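## Task

Move the wooden pillar block and the grey steel power module onto the top of the work bench that arm1 alone can reach. Move the blue square cup and the metal door knob onto the top of the desk that arm3 alone can reach. All four must keep their current upright orientation, with each base fully on the top surface. The attempt fails if any of them lies unheld on the floor or on a lower shelf. An object counts only if it stays put without a robot supporting it at the end. Finish by opening the grippers and moving the arms away.

## Robot and tools

ROBOTS. There are three identical i2rt Big YAM arms named arm1, arm2 and arm3. Each has six joints, a two-finger gripper and a wrist camera. The hand reaches roughly 1.0 m from the joint1 axis when fully extended. With joints 1 and 6 at 0 and the hand level and pointing forward, the wrist camera rides on top of the hand and views the fingertips. Two fixed room cameras, room_a and room_b, watch the scene. Arms do not synchronise: if one is blocked, the others keep going. Occasionally a loose object may get nudged by something external.

FRAME. Any poses refer to one shared scene frame with its origin on the floor and +z upward. The hand point lies midway between the fingertips; the hand z axis runs along the fingers, and the fingers open and close along the hand y axis. Arm foot poses are never printed.

execute_actions. Arguments: actions, a list holding exactly one action or nothing; and cameras, an optional list chosen from arm1_cam_wrist, arm2_cam_wrist, arm3_cam_wrist, room_a, room_b, all (omitted, null or ["all"] means every camera; [] means none; a wrong name rejects the call). An action is an object keyed by arm name; under each arm sits joints, an object mapping joint names to absolute targets (not offsets). Each arm has its own joints object; you may name any subset of joints. Keys and ranges, in radians except the gripper: joint1_rad -2.879 to 2.879 (base yaw, positive counter-clockwise viewed from above, 0 points the way the foot faces); joint2_rad 0 to 3.141 (shoulder, 0 has the upper arm pointing backward about level, larger values raise it then bring it forward); joint3_rad 0 to 3.019 (elbow, 0 folded, larger opens); joint4_rad -1.692 to 1.57 (hand pitch, positive tilts fingers up); joint5_rad -1.57 to 1.57 (hand sideways swing, positive toward the arm's right); joint6_rad -2.094 to 2.094 (hand roll, positive clockwise seen from behind the hand). gripper_m is fingertip separation in metres, 0 to 0.093. Done tolerances are ±0.045, ±0.14, ±0.09, ±0.055, ±0.03, ±0.035 rad for joints 1 to 6 and ±0.003 m for the gripper. Every motion in one action begins together but may finish at different moments; joints move at different speeds, so the hand can sweep a wide, unexpected path. An action lasts at most 15 s. Unknown keys or out-of-range numbers reject the whole call and nothing moves. An empty actions list simply returns state and pictures. Example: {"arm1": {"joints": {"gripper_m": 0.05}}, "arm2": {"joints": {"joint1_rad": 0.3}}}.

wait: seconds, 0 to 10. Commands nothing new; returns the same state and images as an empty action.

zoom_image: camera (one of the five names) and region [x0, y0, x1, y1] in pixels of that camera's latest full image, top-left origin, at most 504 by 504. Wrist images are 616x616 fisheye; room images are 672x504.

finished_scene: scene, integer 1 or 2. Irreversible; its result reports success and delivers the next scene's task. Replying with no tool call ends all remaining scenes.

RESULTS. Each result gives per-robot state, including joint_positions and joint torques (drive output in joint order, offset, scaled and noisy, nonzero even unloaded, so treat as a rough hint), plus images listed in the order of the pictures line. joint_status tells how each commanded motion of the last accepted action ended: off_target (rested short of target, may still push); contact_stop or time_out (target dropped, joint holds in place, except that a joint still pushing after time_out keeps a target within 0.375, 0.375, 0.113, 0.225, 0.075, 0.3 rad of where it is and may move there later); not_followed (a self/inter-arm collision check withheld the arm's targets; a gripper target in that action still runs, and the withheld targets may be retried on later actions). The line "joint command not followed", usually with a cause, marks that. on_its_own lists what this call didn't command; its "held at" is the target being held, not the position. To relieve a pushing joint, command its reported position. Tiny target changes may not move anything. Loaded joints slowly sag.

HAZARDS. The arms do not stop on contact and can press hard. A hard squeeze between two robots fails and ends the run; a hard collision may too. No state line reports robot-robot contact, and the collision check ignores fingers, gripper housings and wrist cameras and can react late. Objects touching robots do not count as robot contact. Sustained pushing or holding loads heats motors: a MOTOR HOT line appears from 85 °C; at 100 °C that arm's motors and gripper go limp until cooled, the arm falls, and an OVER-TEMPERATURE FAULT is reported, with unreached keys marked limit_stop_at_motor_heat (resend those targets). Some heat carries into the next scene. If a call reports a stop, later motion calls in that same reply are skipped.

TIMING. The simulation runs while you think, holding your last command. Assign each object to the arm that can reach its destination, hand over via a shared reach area if needed, place each upright and fully on the top, then open and retract before calling finished_scene.

Each tool is called after "Emit:" by a JSON object that holds its "name" and its "arguments", one argument or row to a line.

## Session

Emit:
{"name": "execute_actions", "arguments": {
  "actions": []
}}

Scene clock: 0.00 s.
Joint torques (N m, as the arm reports them, + toward a larger angle): no reading
arm1.joint_positions: joint1_rad=+0.846 joint2_rad=+0.302 joint3_rad=+1.666 joint4_rad=-1.521 joint5_rad=+0.243 joint6_rad=+0.298 gripper_m=+0.094
arm1.joint_status: not commanded
arm1.hand: x=+0.7593 y=-0.9141 z=+1.5484 quat_wxyz=(-0.519, +0.282, -0.706, -0.390) (m; scene frame)
arm2.joint_positions: joint1_rad=-0.748 joint2_rad=+0.497 joint3_rad=+1.681 joint4_rad=-1.193 joint5_rad=-0.059 joint6_rad=-0.782 gripper_m=+0.094
arm2.joint_status: not commanded
arm2.hand: x=+0.1215 y=+0.2257 z=+1.7018 quat_wxyz=(+0.242, -0.645, -0.292, +0.664) (m; scene frame)
arm3.joint_positions: joint1_rad=+0.625 joint2_rad=+0.297 joint3_rad=+1.317 joint4_rad=-1.578 joint5_rad=+0.209 joint6_rad=+0.066 gripper_m=+0.094
arm3.joint_status: not commanded
arm3.hand: x=-0.9569 y=+0.5764 z=+1.3671 quat_wxyz=(-0.340, -0.590, -0.641, +0.354) (m; scene frame)
pictures: arm1_cam_wrist, arm2_cam_wrist, arm3_cam_wrist, room_a, room_b
Images, in order (width x height): arm1_cam_wrist 616x616, arm2_cam_wrist 616x616, arm3_cam_wrist 616x616, room_a 672x504, room_b 672x504.

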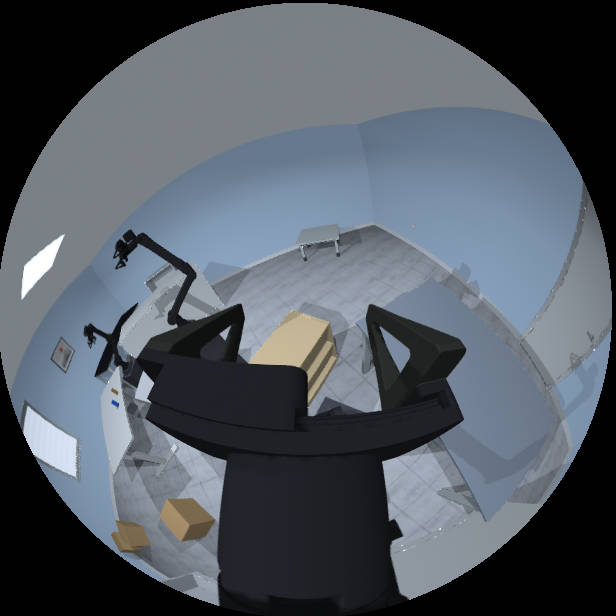

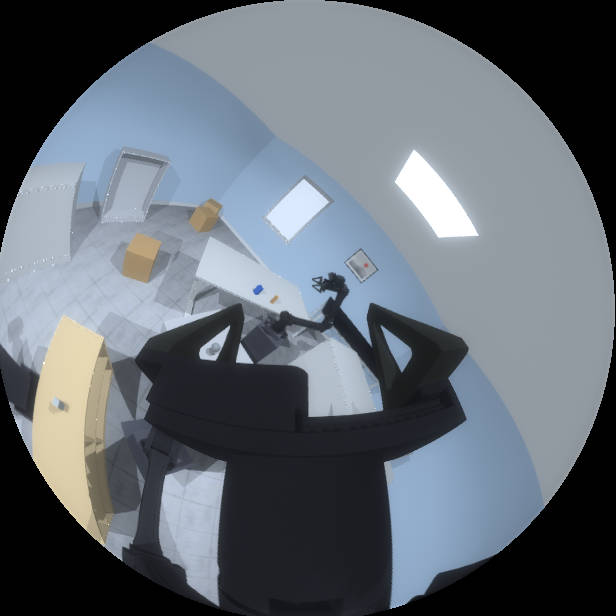

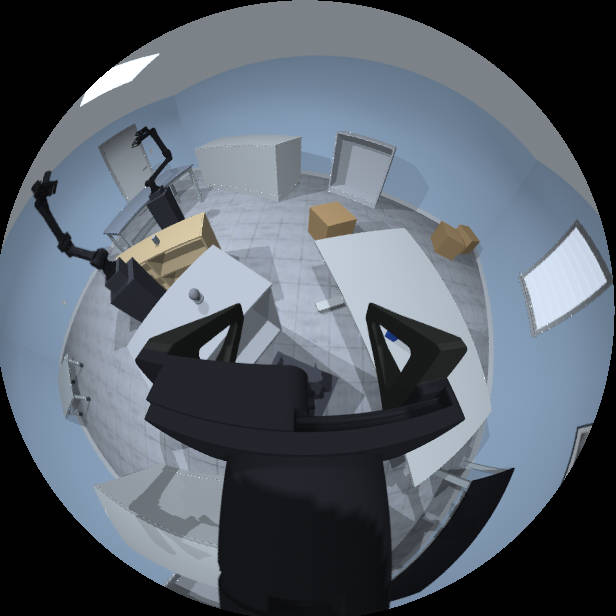

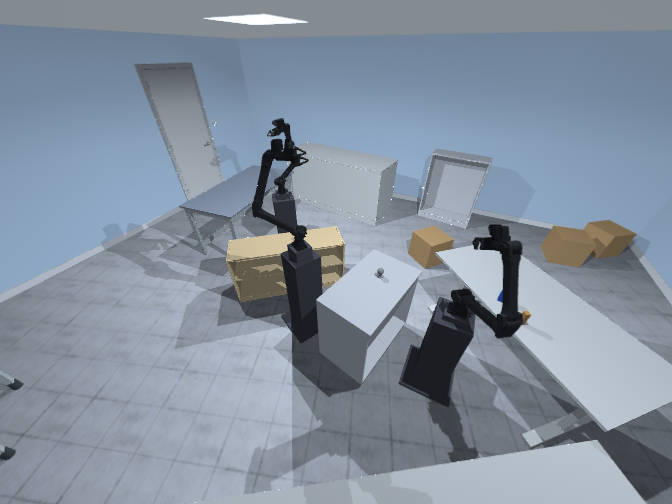

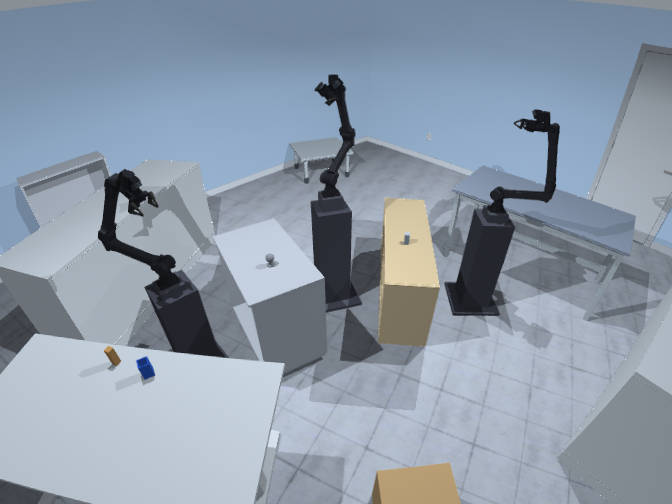

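Emit:
{"name": "execute_actions", "arguments": {
  "actions": [
    {"arm1":{"joints":{"joint5_rad":0,"joint6_rad":0,"joint4_rad":-0.8}},"arm2":{"joints":{"joint5_rad":0,"joint6_rad":0,"joint3_rad":1.2}},"arm3":{"joints":{"joint5_rad":0,"joint6_rad":0,"joint2_rad":0.8}}}
  ],
  "cameras": []
}}

Emit:
{"name": "execute_actions", "arguments": {
  "actions": [
    {"arm1":{"joints":{"joint4_rad":0,"joint3_rad":1.2}},"arm2":{"joints":{"joint2_rad":1.0,"joint4_rad":-0.6}},"arm3":{"joints":{"joint4_rad":-0.8,"joint3_rad":1.7}}}
  ],
  "cameras": ["room_a","room_b"]
}}

Scene clock: 23.43 s.
Joint torques (N m, as the arm reports them, + toward a larger angle): arm1=[ 0.07  8.17  3.66  2.34 -0.15 -0.18] | arm2=[0.72 1.72 8.1  1.87 0.12 0.16] | arm3=[ 0.03 -1.77 11.81  1.39 -0.2  -0.09]
arm1.joint_positions: joint1_rad=+0.846 joint2_rad=+0.302 joint3_rad=+1.666 joint4_rad=-0.822 joint5_rad=+0.003 joint6_rad=+0.016 gripper_m=+0.094
arm1.joint_status: all done
arm1.hand: x=+0.7134 y=-0.9276 z=+1.7131 quat_wxyz=(-0.696, +0.287, -0.402, -0.522) (m; scene frame)
arm2.joint_positions: joint1_rad=-0.748 joint2_rad=+0.500 joint3_rad=+1.197 joint4_rad=-1.192 joint5_rad=-0.004 joint6_rad=-0.015 gripper_m=+0.094
arm2.joint_status: all done
arm2.hand: x=-0.0005 y=+0.2317 z=+1.4799 quat_wxyz=(-0.005, -0.857, -0.012, +0.514) (m; scene frame)
arm3.joint_positions: joint1_rad=+0.625 joint2_rad=+0.804 joint3_rad=+1.314 joint4_rad=-1.578 joint5_rad=+0.003 joint6_rad=+0.014 gripper_m=+0.094
arm3.joint_status: all done
arm3.hand: x=-0.8767 y=+0.4168 z=+1.2850 quat_wxyz=(-0.198, -0.593, -0.766, +0.150) (m; scene frame)
pictures: none
No camera images: the call's "cameras" was empty. Leave "cameras" out to get every camera's image.

Scene clock: 24.87 s.
Joint torques (N m, as the arm reports them, + toward a larger angle): arm1=[ 0.1   3.74  5.66  1.76 -0.15 -0.18] | arm2=[ 0.9  -5.66  9.82  2.63  0.08  0.16] | arm3=[ 0.12  1.09 10.34  2.59 -0.2  -0.09]
arm1.joint_positions: joint1_rad=+0.846 joint2_rad=+0.308 joint3_rad=+1.202 joint4_rad=-0.020 joint5_rad=+0.003 joint6_rad=+0.015 gripper_m=+0.094
arm1.joint_status: all done
arm1.hand: x=+0.7457 y=-0.8232 z=+1.7004 quat_wxyz=(-0.752, +0.198, -0.281, -0.563) (m; scene frame)
arm2.joint_positions: joint1_rad=-0.748 joint2_rad=+0.998 joint3_rad=+1.195 joint4_rad=-0.616 joint5_rad=-0.004 joint6_rad=-0.014 gripper_m=+0.094
arm2.joint_status: all done
arm2.hand: x=-0.2420 y=+0.2275 z=+1.4419 quat_wxyz=(-0.005, -0.837, -0.012, +0.547) (m; scene frame)
arm3.joint_positions: joint1_rad=+0.625 joint2_rad=+0.793 joint3_rad=+1.676 joint4_rad=-0.823 joint5_rad=+0.003 joint6_rad=+0.014 gripper_m=+0.094
arm3.joint_status: all done
arm3.hand: x=-0.8685 y=+0.3853 z=+1.6215 quat_wxyz=(-0.581, -0.421, -0.541, +0.438) (m; scene frame)
pictures: room_a, room_b
Images, in order (width x height): room_a 672x504, room_b 672x504.

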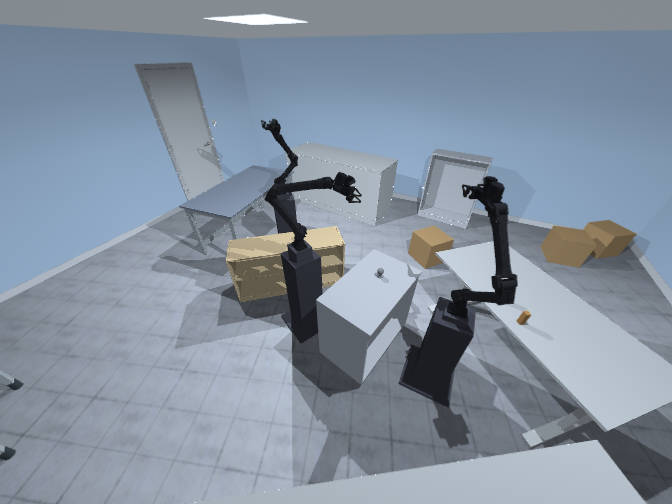

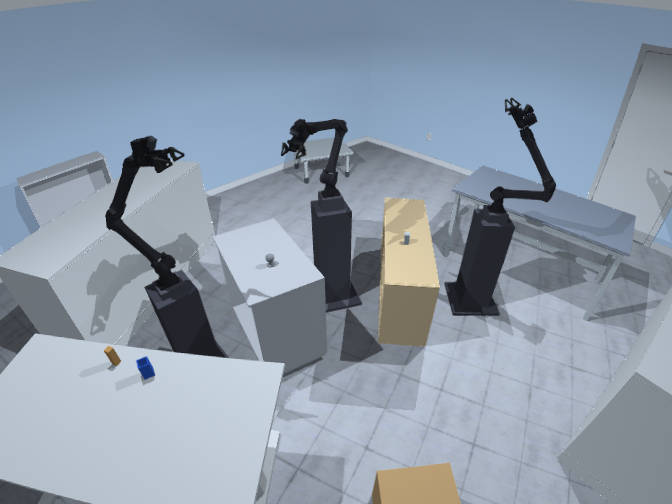

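Emit:
{"name": "execute_actions", "arguments": {
  "actions": [
    {"arm1":{"joints":{"joint1_rad":1.9,"joint2_rad":1.487,"joint3_rad":1.454,"joint4_rad":-1.167}},"arm2":{"joints":{"joint1_rad":-0.6,"joint2_rad":1.487,"joint3_rad":1.454,"joint4_rad":-1.167}},"arm3":{"joints":{"joint1_rad":-0.36,"joint2_rad":1.487,"joint3_rad":1.454,"joint4_rad":-1.167}}}
  ]
}}

Scene clock: 68.70 s.
Joint torques (N m, as the arm reports them, + toward a larger angle): arm1=[ -0.51 -15.73   9.83   0.37  -0.02  -0.16] | arm2=[  0.37 -12.53  11.12   0.41   0.05   0.14] | arm3=[  0.6  -12.74  14.19   0.51  -0.13  -0.07]
arm1.joint_positions: joint1_rad=+1.908 joint2_rad=+1.495 joint3_rad=+1.430 joint4_rad=-1.152 joint5_rad=+0.000 joint6_rad=+0.014 gripper_m=+0.094
arm1.joint_status: all done
arm1.hand: x=+0.3545 y=-0.5171 z=+1.1644 quat_wxyz=(-0.066, +0.901, -0.395, -0.165) (m; scene frame)
arm2.joint_positions: joint1_rad=-0.597 joint2_rad=+1.485 joint3_rad=+1.419 joint4_rad=-1.157 joint5_rad=-0.001 joint6_rad=-0.013 gripper_m=+0.094
arm2.joint_status: all done
arm2.hand: x=-0.2855 y=+0.1472 z=+1.2396 quat_wxyz=(-0.017, -0.980, -0.088, +0.176) (m; scene frame)
arm3.joint_positions: joint1_rad=-0.366 joint2_rad=+1.508 joint3_rad=+1.418 joint4_rad=-1.158 joint5_rad=+0.001 joint6_rad=+0.011 gripper_m=+0.094
arm3.joint_status: all done
arm3.hand: x=-1.2919 y=+0.2755 z=+1.1083 quat_wxyz=(-0.066, -0.902, -0.401, +0.146) (m; scene frame)
pictures: arm1_cam_wrist, arm2_cam_wrist, arm3_cam_wrist, room_a, room_b
Images, in order (width x height): arm1_cam_wrist 616x616, arm2_cam_wrist 616x616, arm3_cam_wrist 616x616, room_a 672x504, room_b 672x504.

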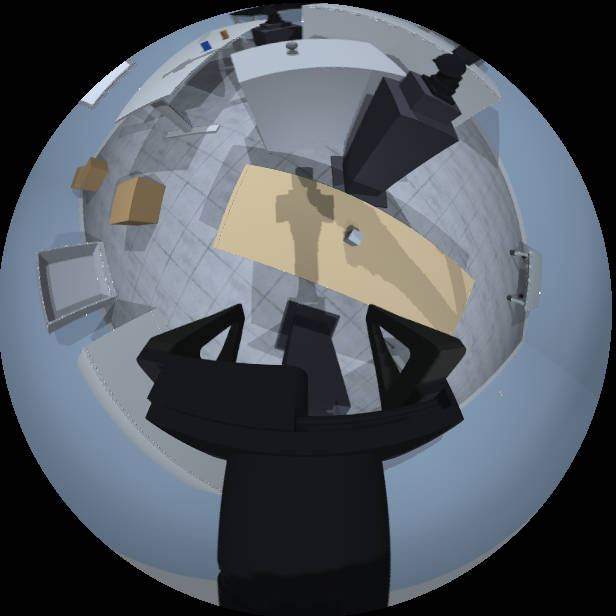

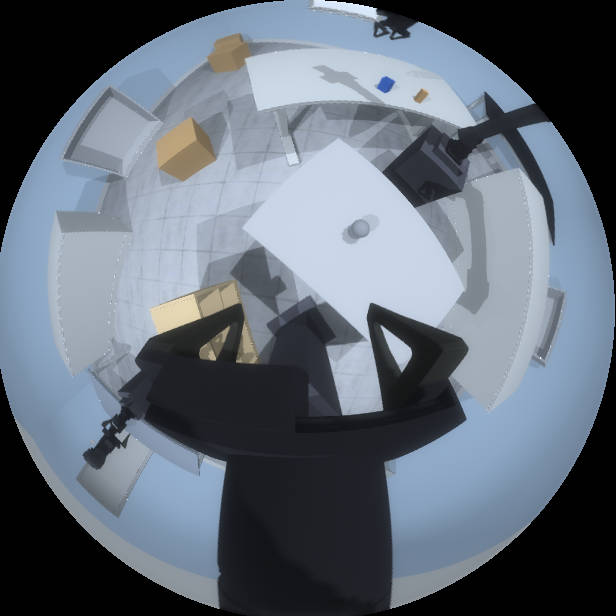

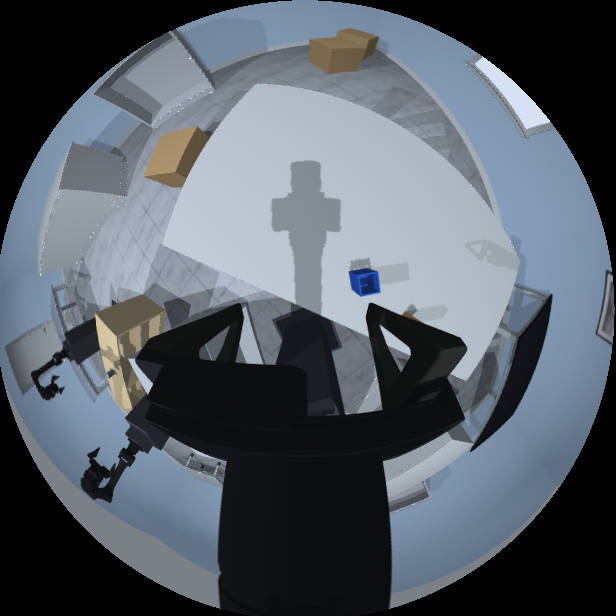

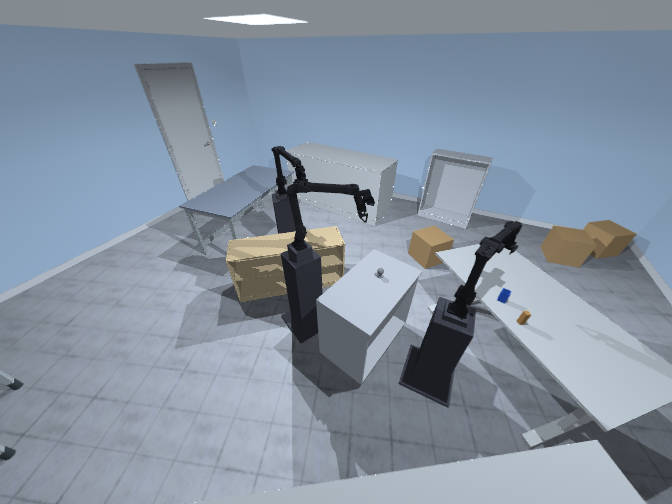

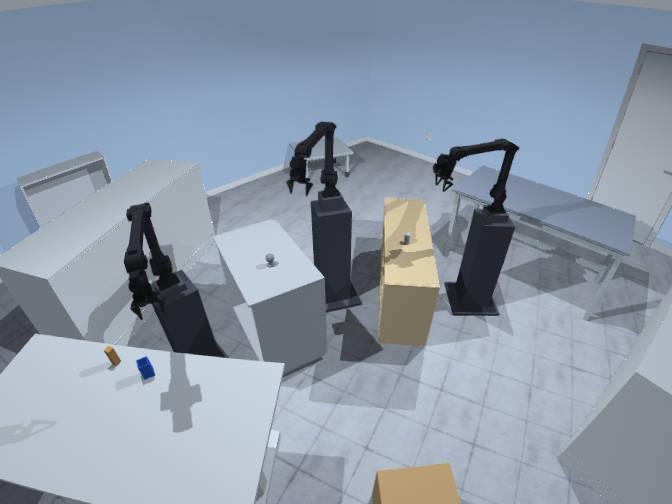

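Emit:
{"name": "execute_actions", "arguments": {
  "actions": [
    {"arm1":{"joints":{"joint1_rad":1.758,"joint2_rad":2.2,"joint3_rad":1.98,"joint4_rad":-1.33}},"arm3":{"joints":{"joint1_rad":-0.96,"joint2_rad":1.83,"joint3_rad":1.51,"joint4_rad":-1.23}}}
  ],
  "cameras": ["arm1_cam_wrist","arm3_cam_wrist","room_b"]
}}

Scene clock: 108.40 s.
Joint torques (N m, as the arm reports them, + toward a larger angle): arm1=[  1.22 -25.55  10.75  -0.23  -0.02  -0.16] | arm2=[  0.23 -12.8   11.28   0.41   0.04   0.14] | arm3=[ -0.03 -16.73  11.77  -0.04  -0.15  -0.05]
arm1.joint_positions: joint1_rad=+1.749 joint2_rad=+2.217 joint3_rad=+1.928 joint4_rad=-1.318 joint5_rad=+0.000 joint6_rad=+0.014 gripper_m=+0.094
arm1.joint_status: all done
arm1.hand: x=+0.3419 y=-0.3547 z=+0.9432 quat_wxyz=(+0.011, +0.882, -0.471, +0.013) (m; scene frame)
arm2.joint_positions: joint1_rad=-0.597 joint2_rad=+1.485 joint3_rad=+1.419 joint4_rad=-1.157 joint5_rad=-0.001 joint6_rad=-0.013 gripper_m=+0.094
arm2.joint_status: not commanded
arm2.hand: x=-0.2855 y=+0.1472 z=+1.2396 quat_wxyz=(-0.017, -0.980, -0.088, +0.176) (m; scene frame)
arm3.joint_positions: joint1_rad=-0.957 joint2_rad=+1.859 joint3_rad=+1.485 joint4_rad=-1.221 joint5_rad=+0.001 joint6_rad=+0.011 gripper_m=+0.094
arm3.joint_status: all done
arm3.hand: x=-1.4709 y=+0.5308 z=+0.9522 quat_wxyz=(+0.002, -0.992, -0.122, -0.012) (m; scene frame)
pictures: arm1_cam_wrist, arm3_cam_wrist, room_b
Images, in order (width x height): arm1_cam_wrist 616x616, arm3_cam_wrist 616x616, room_b 672x504.

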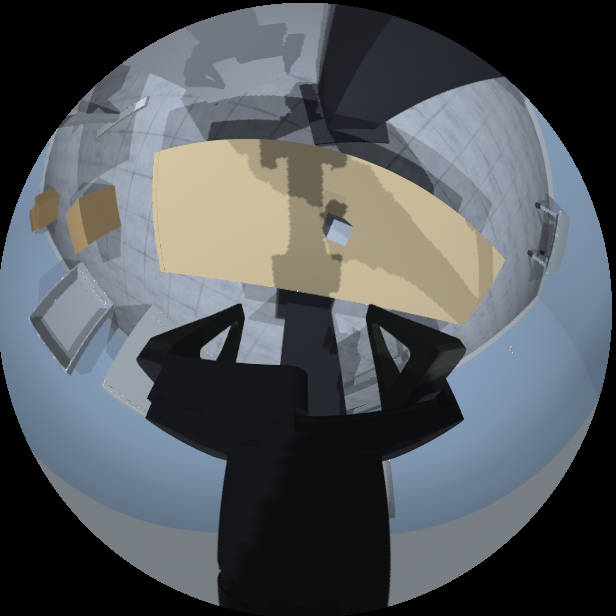

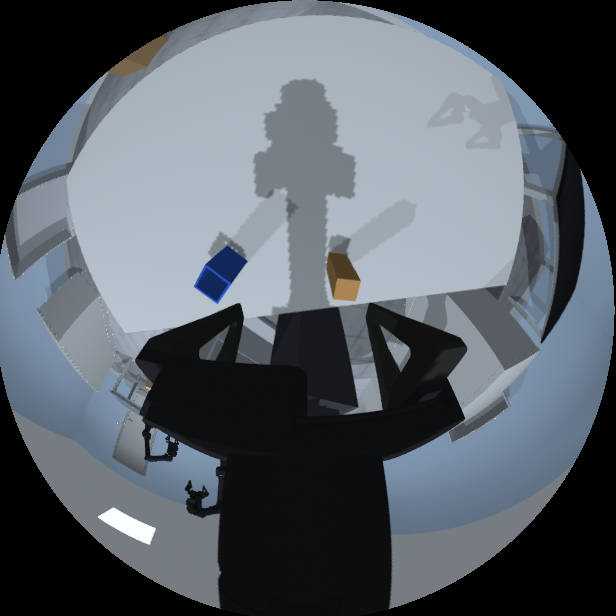

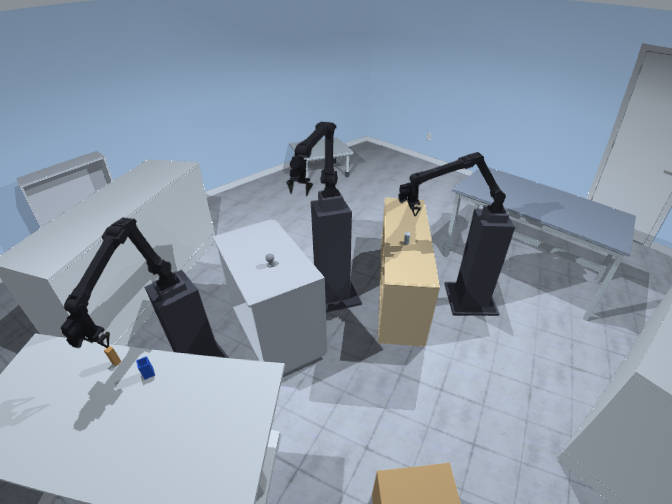

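Emit:
{"name": "execute_actions", "arguments": {
  "actions": [
    {"arm1":{"joints":{"joint1_rad":1.685,"joint2_rad":2.38,"joint3_rad":2.13,"joint4_rad":-1.275}},"arm3":{"joints":{"joint1_rad":-1.06,"joint2_rad":1.84,"joint3_rad":1.40,"joint4_rad":-1.09}}}
  ],
  "cameras": ["arm1_cam_wrist","arm3_cam_wrist","room_b"]
}}

Scene clock: 127.43 s.
Joint torques (N m, as the arm reports them, + toward a larger angle): arm1=[  0.57 -24.53  10.08   0.66  -0.02  -0.16] | arm2=[  1.02 -12.68  11.23   0.48   0.05   0.13] | arm3=[  0.53 -15.71  10.46   0.88  -0.11  -0.06]
arm1.joint_positions: joint1_rad=+1.682 joint2_rad=+2.363 joint3_rad=+2.091 joint4_rad=-1.284 joint5_rad=+0.000 joint6_rad=+0.014 gripper_m=+0.094
arm1.joint_status: all done
arm1.hand: x=+0.3541 y=-0.2882 z=+0.9055 quat_wxyz=(-0.001, +0.865, -0.501, -0.009) (m; scene frame)
arm2.joint_positions: joint1_rad=-0.597 joint2_rad=+1.485 joint3_rad=+1.419 joint4_rad=-1.157 joint5_rad=-0.001 joint6_rad=-0.013 gripper_m=+0.094
arm2.joint_status: not commanded
arm2.hand: x=-0.2855 y=+0.1472 z=+1.2396 quat_wxyz=(-0.017, -0.980, -0.088, +0.176) (m; scene frame)
arm3.joint_positions: joint1_rad=-1.064 joint2_rad=+1.857 joint3_rad=+1.386 joint4_rad=-1.103 joint5_rad=+0.001 joint6_rad=+0.011 gripper_m=+0.094
arm3.joint_status: all done
arm3.hand: x=-1.4716 y=+0.5893 z=+0.9184 quat_wxyz=(+0.001, -0.998, -0.069, -0.002) (m; scene frame)
pictures: arm1_cam_wrist, arm3_cam_wrist, room_b
Images, in order (width x height): arm1_cam_wrist 616x616, arm3_cam_wrist 616x616, room_b 672x504.

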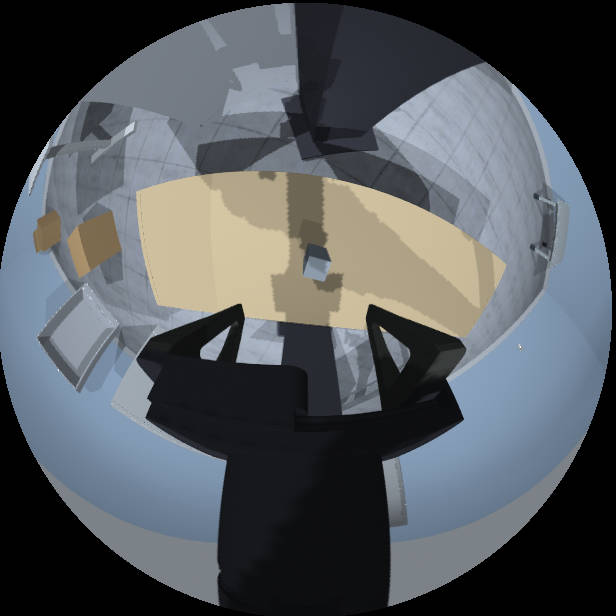

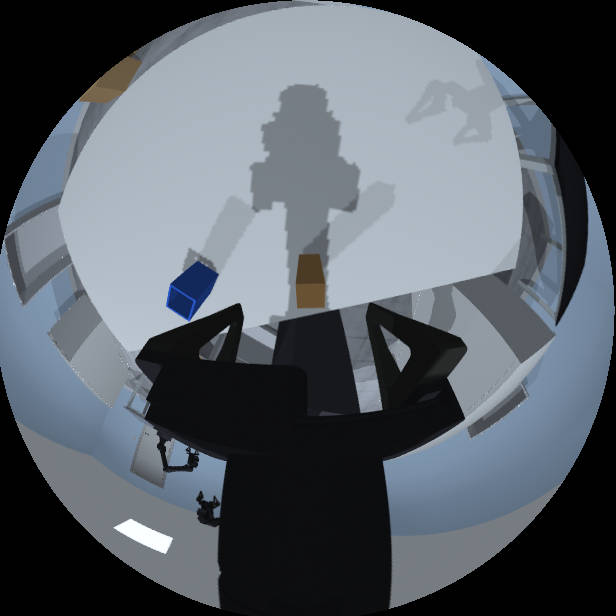

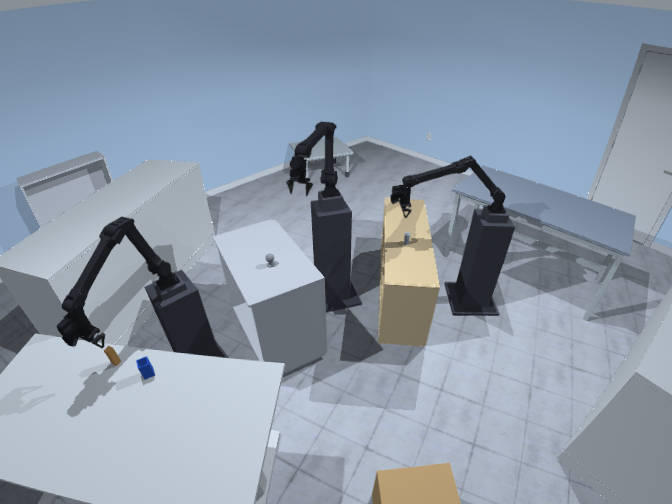

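Emit:
{"name": "zoom_image", "arguments": {
  "camera": "arm1_cam_wrist",
  "region": [240,200,400,340]
}}

Emit:
{"name": "execute_actions", "arguments": {
  "actions": [
    {"arm3":{"joints":{"joint2_rad":1.99,"joint3_rad":1.365,"joint4_rad":-0.905}}}
  ],
  "cameras": ["arm3_cam_wrist","room_b"]
}}

Region (240, 200, 400, 340) of arm1_cam_wrist's 616x616 image, scaled by 3.150, with more detail than that image has; it fills the top 441 rows of this view, and the rest is white.

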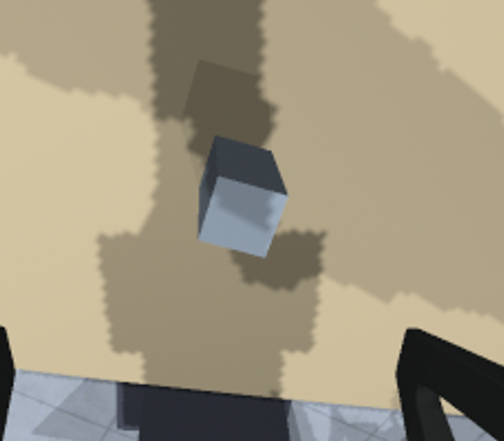

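Scene clock: 136.90 s.
Joint torques (N m, as the arm reports them, + toward a larger angle): arm1=[  0.64 -24.47  10.03   0.67  -0.02  -0.16] | arm2=[  0.68 -12.48  11.16   0.45   0.     0.16] | arm3=[  0.43 -16.09   9.76   0.75  -0.11  -0.08]
arm1.joint_positions: joint1_rad=+1.682 joint2_rad=+2.363 joint3_rad=+2.091 joint4_rad=-1.284 joint5_rad=+0.000 joint6_rad=+0.014 gripper_m=+0.094
arm1.joint_status: not commanded
arm1.hand: x=+0.3541 y=-0.2882 z=+0.9055 quat_wxyz=(-0.001, +0.865, -0.501, -0.009) (m; scene frame)
arm2.joint_positions: joint1_rad=-0.597 joint2_rad=+1.485 joint3_rad=+1.419 joint4_rad=-1.157 joint5_rad=-0.001 joint6_rad=-0.013 gripper_m=+0.094
arm2.joint_status: not commanded
arm2.hand: x=-0.2855 y=+0.1472 z=+1.2396 quat_wxyz=(-0.017, -0.980, -0.088, +0.176) (m; scene frame)
arm3.joint_positions: joint1_rad=-1.064 joint2_rad=+2.007 joint3_rad=+1.348 joint4_rad=-0.917 joint5_rad=+0.001 joint6_rad=+0.011 gripper_m=+0.094
arm3.joint_status: all done
arm3.hand: x=-1.4822 y=+0.5877 z=+0.8284 quat_wxyz=(+0.001, -0.998, -0.069, -0.003) (m; scene frame)
pictures: arm3_cam_wrist, room_b
Images, in order (width x height): arm3_cam_wrist 616x616, room_b 672x504.

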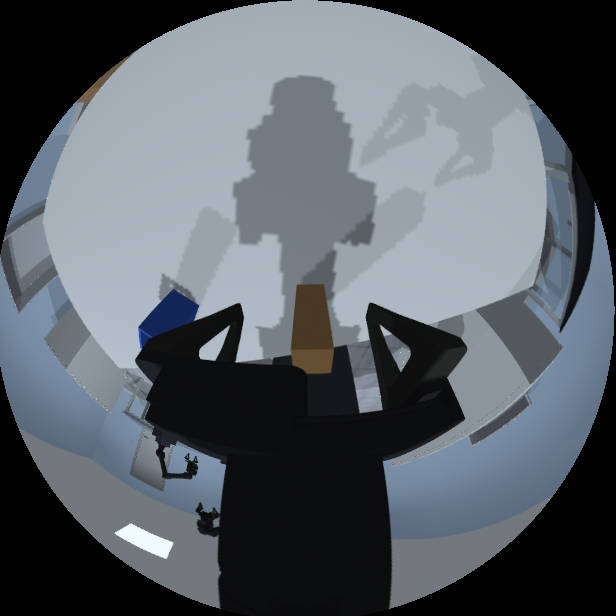

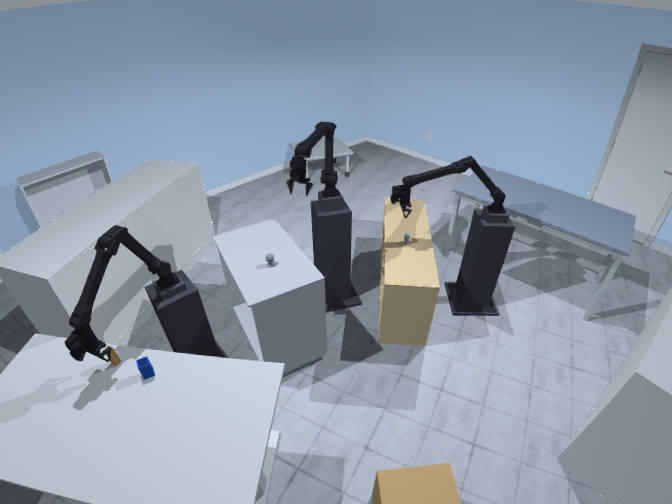

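Emit:
{"name": "execute_actions", "arguments": {
  "actions": [
    {"arm1":{"joints":{"joint1_rad":1.662,"joint2_rad":2.49,"joint3_rad":2.03,"joint4_rad":-1.06,"joint6_rad":0.23}},"arm3":{"joints":{"joint2_rad":1.925,"joint3_rad":1.263,"joint4_rad":-0.866}}}
  ],
  "cameras": ["arm1_cam_wrist","arm3_cam_wrist"]
}}

Scene clock: 153.10 s.
Joint torques (N m, as the arm reports them, + toward a larger angle): arm1=[ -0.84 -25.77   7.21   0.93  -0.01   0.1 ] | arm2=[  1.12 -12.77  11.2    0.46   0.03   0.17] | arm3=[  0.31 -16.38   8.57   0.82  -0.11  -0.07]
arm1.joint_positions: joint1_rad=+1.675 joint2_rad=+2.485 joint3_rad=+2.026 joint4_rad=-1.075 joint5_rad=+0.000 joint6_rad=+0.214 gripper_m=+0.094
arm1.joint_status: all done
arm1.hand: x=+0.3557 y=-0.2827 z=+0.7983 quat_wxyz=(-0.005, +0.809, -0.588, -0.019) (m; scene frame)
arm2.joint_positions: joint1_rad=-0.597 joint2_rad=+1.485 joint3_rad=+1.419 joint4_rad=-1.157 joint5_rad=-0.001 joint6_rad=-0.013 gripper_m=+0.094
arm2.joint_status: not commanded
arm2.hand: x=-0.2855 y=+0.1472 z=+1.2396 quat_wxyz=(-0.017, -0.980, -0.088, +0.176) (m; scene frame)
arm3.joint_positions: joint1_rad=-1.064 joint2_rad=+1.955 joint3_rad=+1.256 joint4_rad=-0.878 joint5_rad=+0.001 joint6_rad=+0.011 gripper_m=+0.094
arm3.joint_status: all done
arm3.hand: x=-1.4557 y=+0.5917 z=+0.8279 quat_wxyz=(+0.001, -0.998, -0.069, -0.004) (m; scene frame)
pictures: arm1_cam_wrist, arm3_cam_wrist
Images, in order (width x height): arm1_cam_wrist 616x616, arm3_cam_wrist 616x616.

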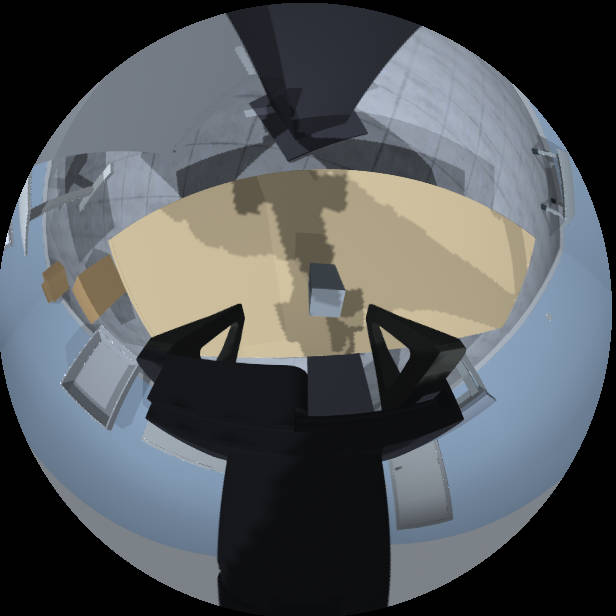

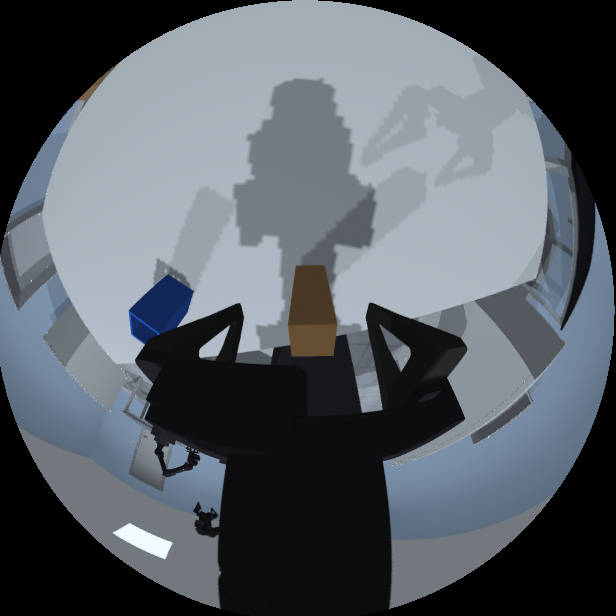

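Emit:
{"name": "execute_actions", "arguments": {
  "actions": [
    {"arm1":{"joints":{"joint1_rad":1.63,"joint2_rad":2.515,"joint3_rad":1.87,"joint4_rad":-0.9}},"arm3":{"joints":{"joint2_rad":1.9,"joint3_rad":1.21,"joint4_rad":-0.845}}}
  ],
  "cameras": ["arm1_cam_wrist","arm3_cam_wrist"]
}}

Scene clock: 161.10 s.
Joint torques (N m, as the arm reports them, + toward a larger angle): arm1=[ -0.01 -23.77   6.18   0.96   0.     0.09] | arm2=[  0.78 -12.49  11.15   0.39   0.03   0.15] | arm3=[  0.26 -16.13   8.4    0.79  -0.1   -0.07]
arm1.joint_positions: joint1_rad=+1.632 joint2_rad=+2.495 joint3_rad=+1.871 joint4_rad=-0.915 joint5_rad=+0.000 joint6_rad=+0.215 gripper_m=+0.094
arm1.joint_status: all done
arm1.hand: x=+0.3967 y=-0.2965 z=+0.7409 quat_wxyz=(-0.004, +0.796, -0.605, -0.016) (m; scene frame)
arm2.joint_positions: joint1_rad=-0.597 joint2_rad=+1.485 joint3_rad=+1.419 joint4_rad=-1.157 joint5_rad=-0.001 joint6_rad=-0.013 gripper_m=+0.094
arm2.joint_status: not commanded
arm2.hand: x=-0.2855 y=+0.1472 z=+1.2396 quat_wxyz=(-0.017, -0.980, -0.088, +0.176) (m; scene frame)
arm3.joint_positions: joint1_rad=-1.064 joint2_rad=+1.931 joint3_rad=+1.202 joint4_rad=-0.857 joint5_rad=+0.001 joint6_rad=+0.011 gripper_m=+0.094
arm3.joint_status: all done
arm3.hand: x=-1.4387 y=+0.5942 z=+0.8241 quat_wxyz=(+0.001, -0.998, -0.069, -0.008) (m; scene frame)
pictures: arm1_cam_wrist, arm3_cam_wrist
Images, in order (width x height): arm1_cam_wrist 616x616, arm3_cam_wrist 616x616.

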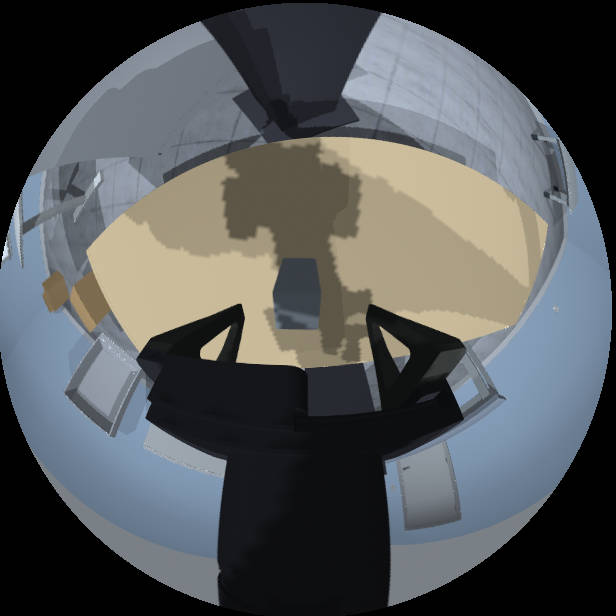

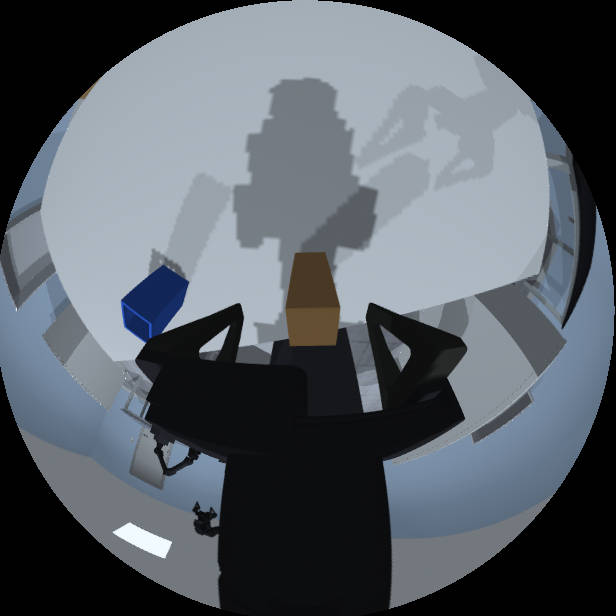

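Emit:
{"name": "execute_actions", "arguments": {
  "actions": [
    {"arm1":{"joints":{"joint2_rad":2.57,"joint3_rad":1.845,"joint4_rad":-0.845}},"arm3":{"joints":{"joint2_rad":1.99,"joint4_rad":-0.77}}}
  ],
  "cameras": ["arm1_cam_wrist","arm3_cam_wrist"]
}}

Emit:
{"name": "execute_actions", "arguments": {
  "actions": [
    {"arm1":{"joints":{"gripper_m":0.0}},"arm3":{"joints":{"gripper_m":0.0}}}
  ],
  "cameras": ["arm1_cam_wrist","arm3_cam_wrist","room_b"]
}}

Scene clock: 181.53 s.
Joint torques (N m, as the arm reports them, + toward a larger angle): arm1=[  0.06 -22.89   5.68   0.95  -0.01   0.09] | arm2=[  0.98 -12.47  11.21   0.46   0.02   0.15] | arm3=[  0.27 -14.01   8.1    0.85  -0.12  -0.06]
arm1.joint_positions: joint1_rad=+1.632 joint2_rad=+2.543 joint3_rad=+1.849 joint4_rad=-0.861 joint5_rad=+0.000 joint6_rad=+0.215 gripper_m=+0.094
arm1.joint_status: all done
arm1.hand: x=+0.4020 y=-0.3071 z=+0.7032 quat_wxyz=(-0.001, +0.796, -0.605, -0.009) (m; scene frame)
arm2.joint_positions: joint1_rad=-0.597 joint2_rad=+1.485 joint3_rad=+1.419 joint4_rad=-1.157 joint5_rad=-0.001 joint6_rad=-0.013 gripper_m=+0.094
arm2.joint_status: not commanded
arm2.hand: x=-0.2855 y=+0.1472 z=+1.2396 quat_wxyz=(-0.017, -0.980, -0.088, +0.176) (m; scene frame)
arm3.joint_positions: joint1_rad=-1.064 joint2_rad=+1.989 joint3_rad=+1.202 joint4_rad=-0.782 joint5_rad=+0.001 joint6_rad=+0.011 gripper_m=+0.094
arm3.joint_status: all done
arm3.hand: x=-1.4462 y=+0.5931 z=+0.7958 quat_wxyz=(+0.000, -0.998, -0.069, +0.000) (m; scene frame)
pictures: arm1_cam_wrist, arm3_cam_wrist
Images, in order (width x height): arm1_cam_wrist 616x616, arm3_cam_wrist 616x616.

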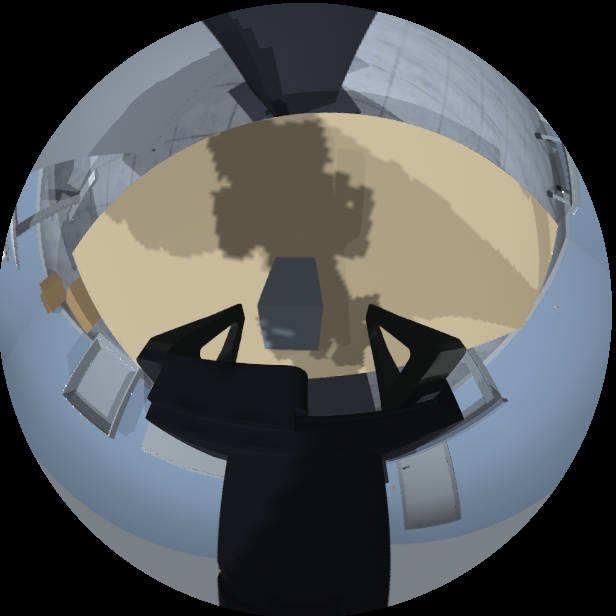

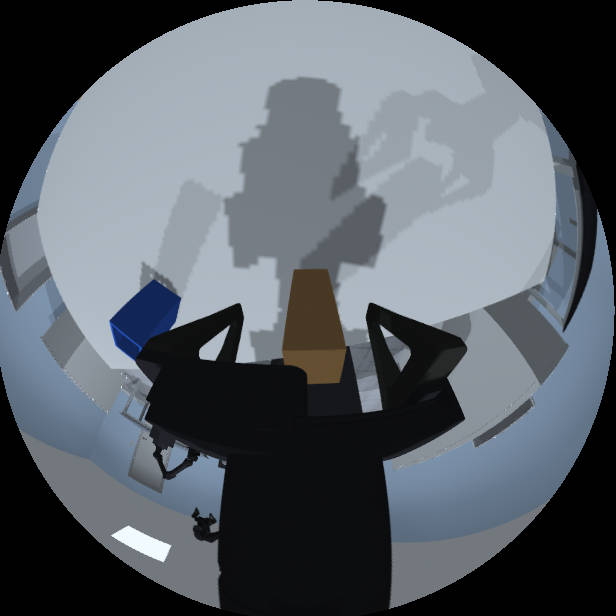

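Scene clock: 182.27 s.
Joint torques (N m, as the arm reports them, + toward a larger angle): arm1=[  0.05 -22.92   5.65   0.85   0.     0.09] | arm2=[  0.63 -12.15  11.26   0.6    0.04   0.14] | arm3=[  0.32 -14.24   8.02   0.78  -0.1   -0.06]
arm1.joint_positions: joint1_rad=+1.632 joint2_rad=+2.543 joint3_rad=+1.849 joint4_rad=-0.858 joint5_rad=+0.000 joint6_rad=+0.216 gripper_m=+0.041
arm1.joint_status: gripper_m off_target (ended at +0.041, target +0.000)
arm1.hand: x=+0.4017 y=-0.3066 z=+0.7032 quat_wxyz=(-0.001, +0.796, -0.606, -0.011) (m; scene frame)
arm2.joint_positions: joint1_rad=-0.597 joint2_rad=+1.485 joint3_rad=+1.419 joint4_rad=-1.157 joint5_rad=-0.001 joint6_rad=-0.013 gripper_m=+0.094
arm2.joint_status: not commanded
arm2.hand: x=-0.2855 y=+0.1472 z=+1.2396 quat_wxyz=(-0.017, -0.980, -0.088, +0.176) (m; scene frame)
arm3.joint_positions: joint1_rad=-1.064 joint2_rad=+1.989 joint3_rad=+1.202 joint4_rad=-0.782 joint5_rad=+0.001 joint6_rad=+0.011 gripper_m=+0.035
arm3.joint_status: gripper_m off_target (ended at +0.035, target +0.000)
arm3.hand: x=-1.4464 y=+0.5931 z=+0.7958 quat_wxyz=(+0.000, -0.998, -0.069, +0.001) (m; scene frame)
pictures: arm1_cam_wrist, arm3_cam_wrist, room_b
Images, in order (width x height): arm1_cam_wrist 616x616, arm3_cam_wrist 616x616, room_b 672x504.

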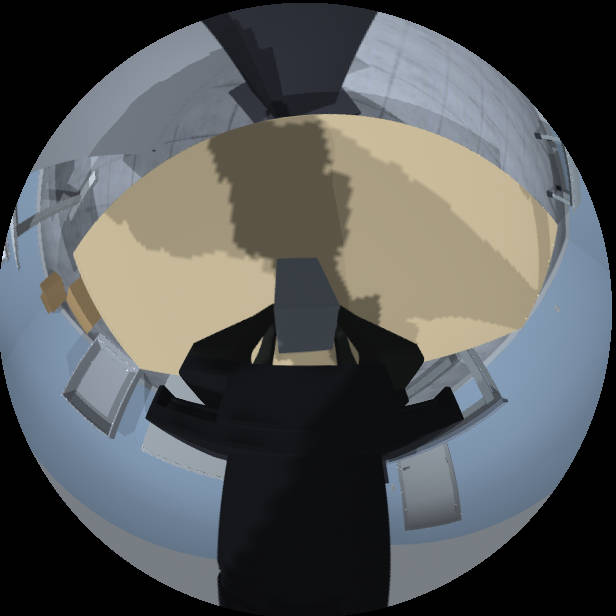

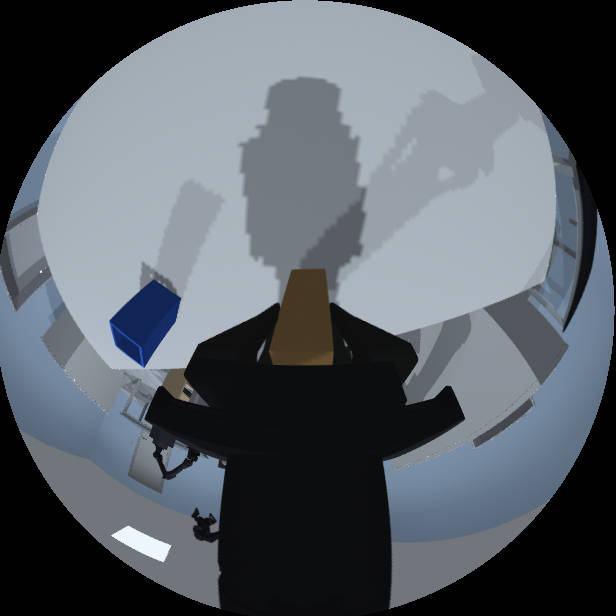

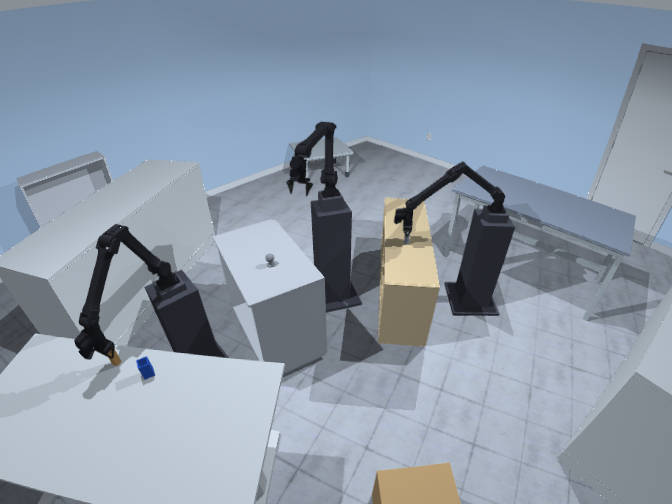

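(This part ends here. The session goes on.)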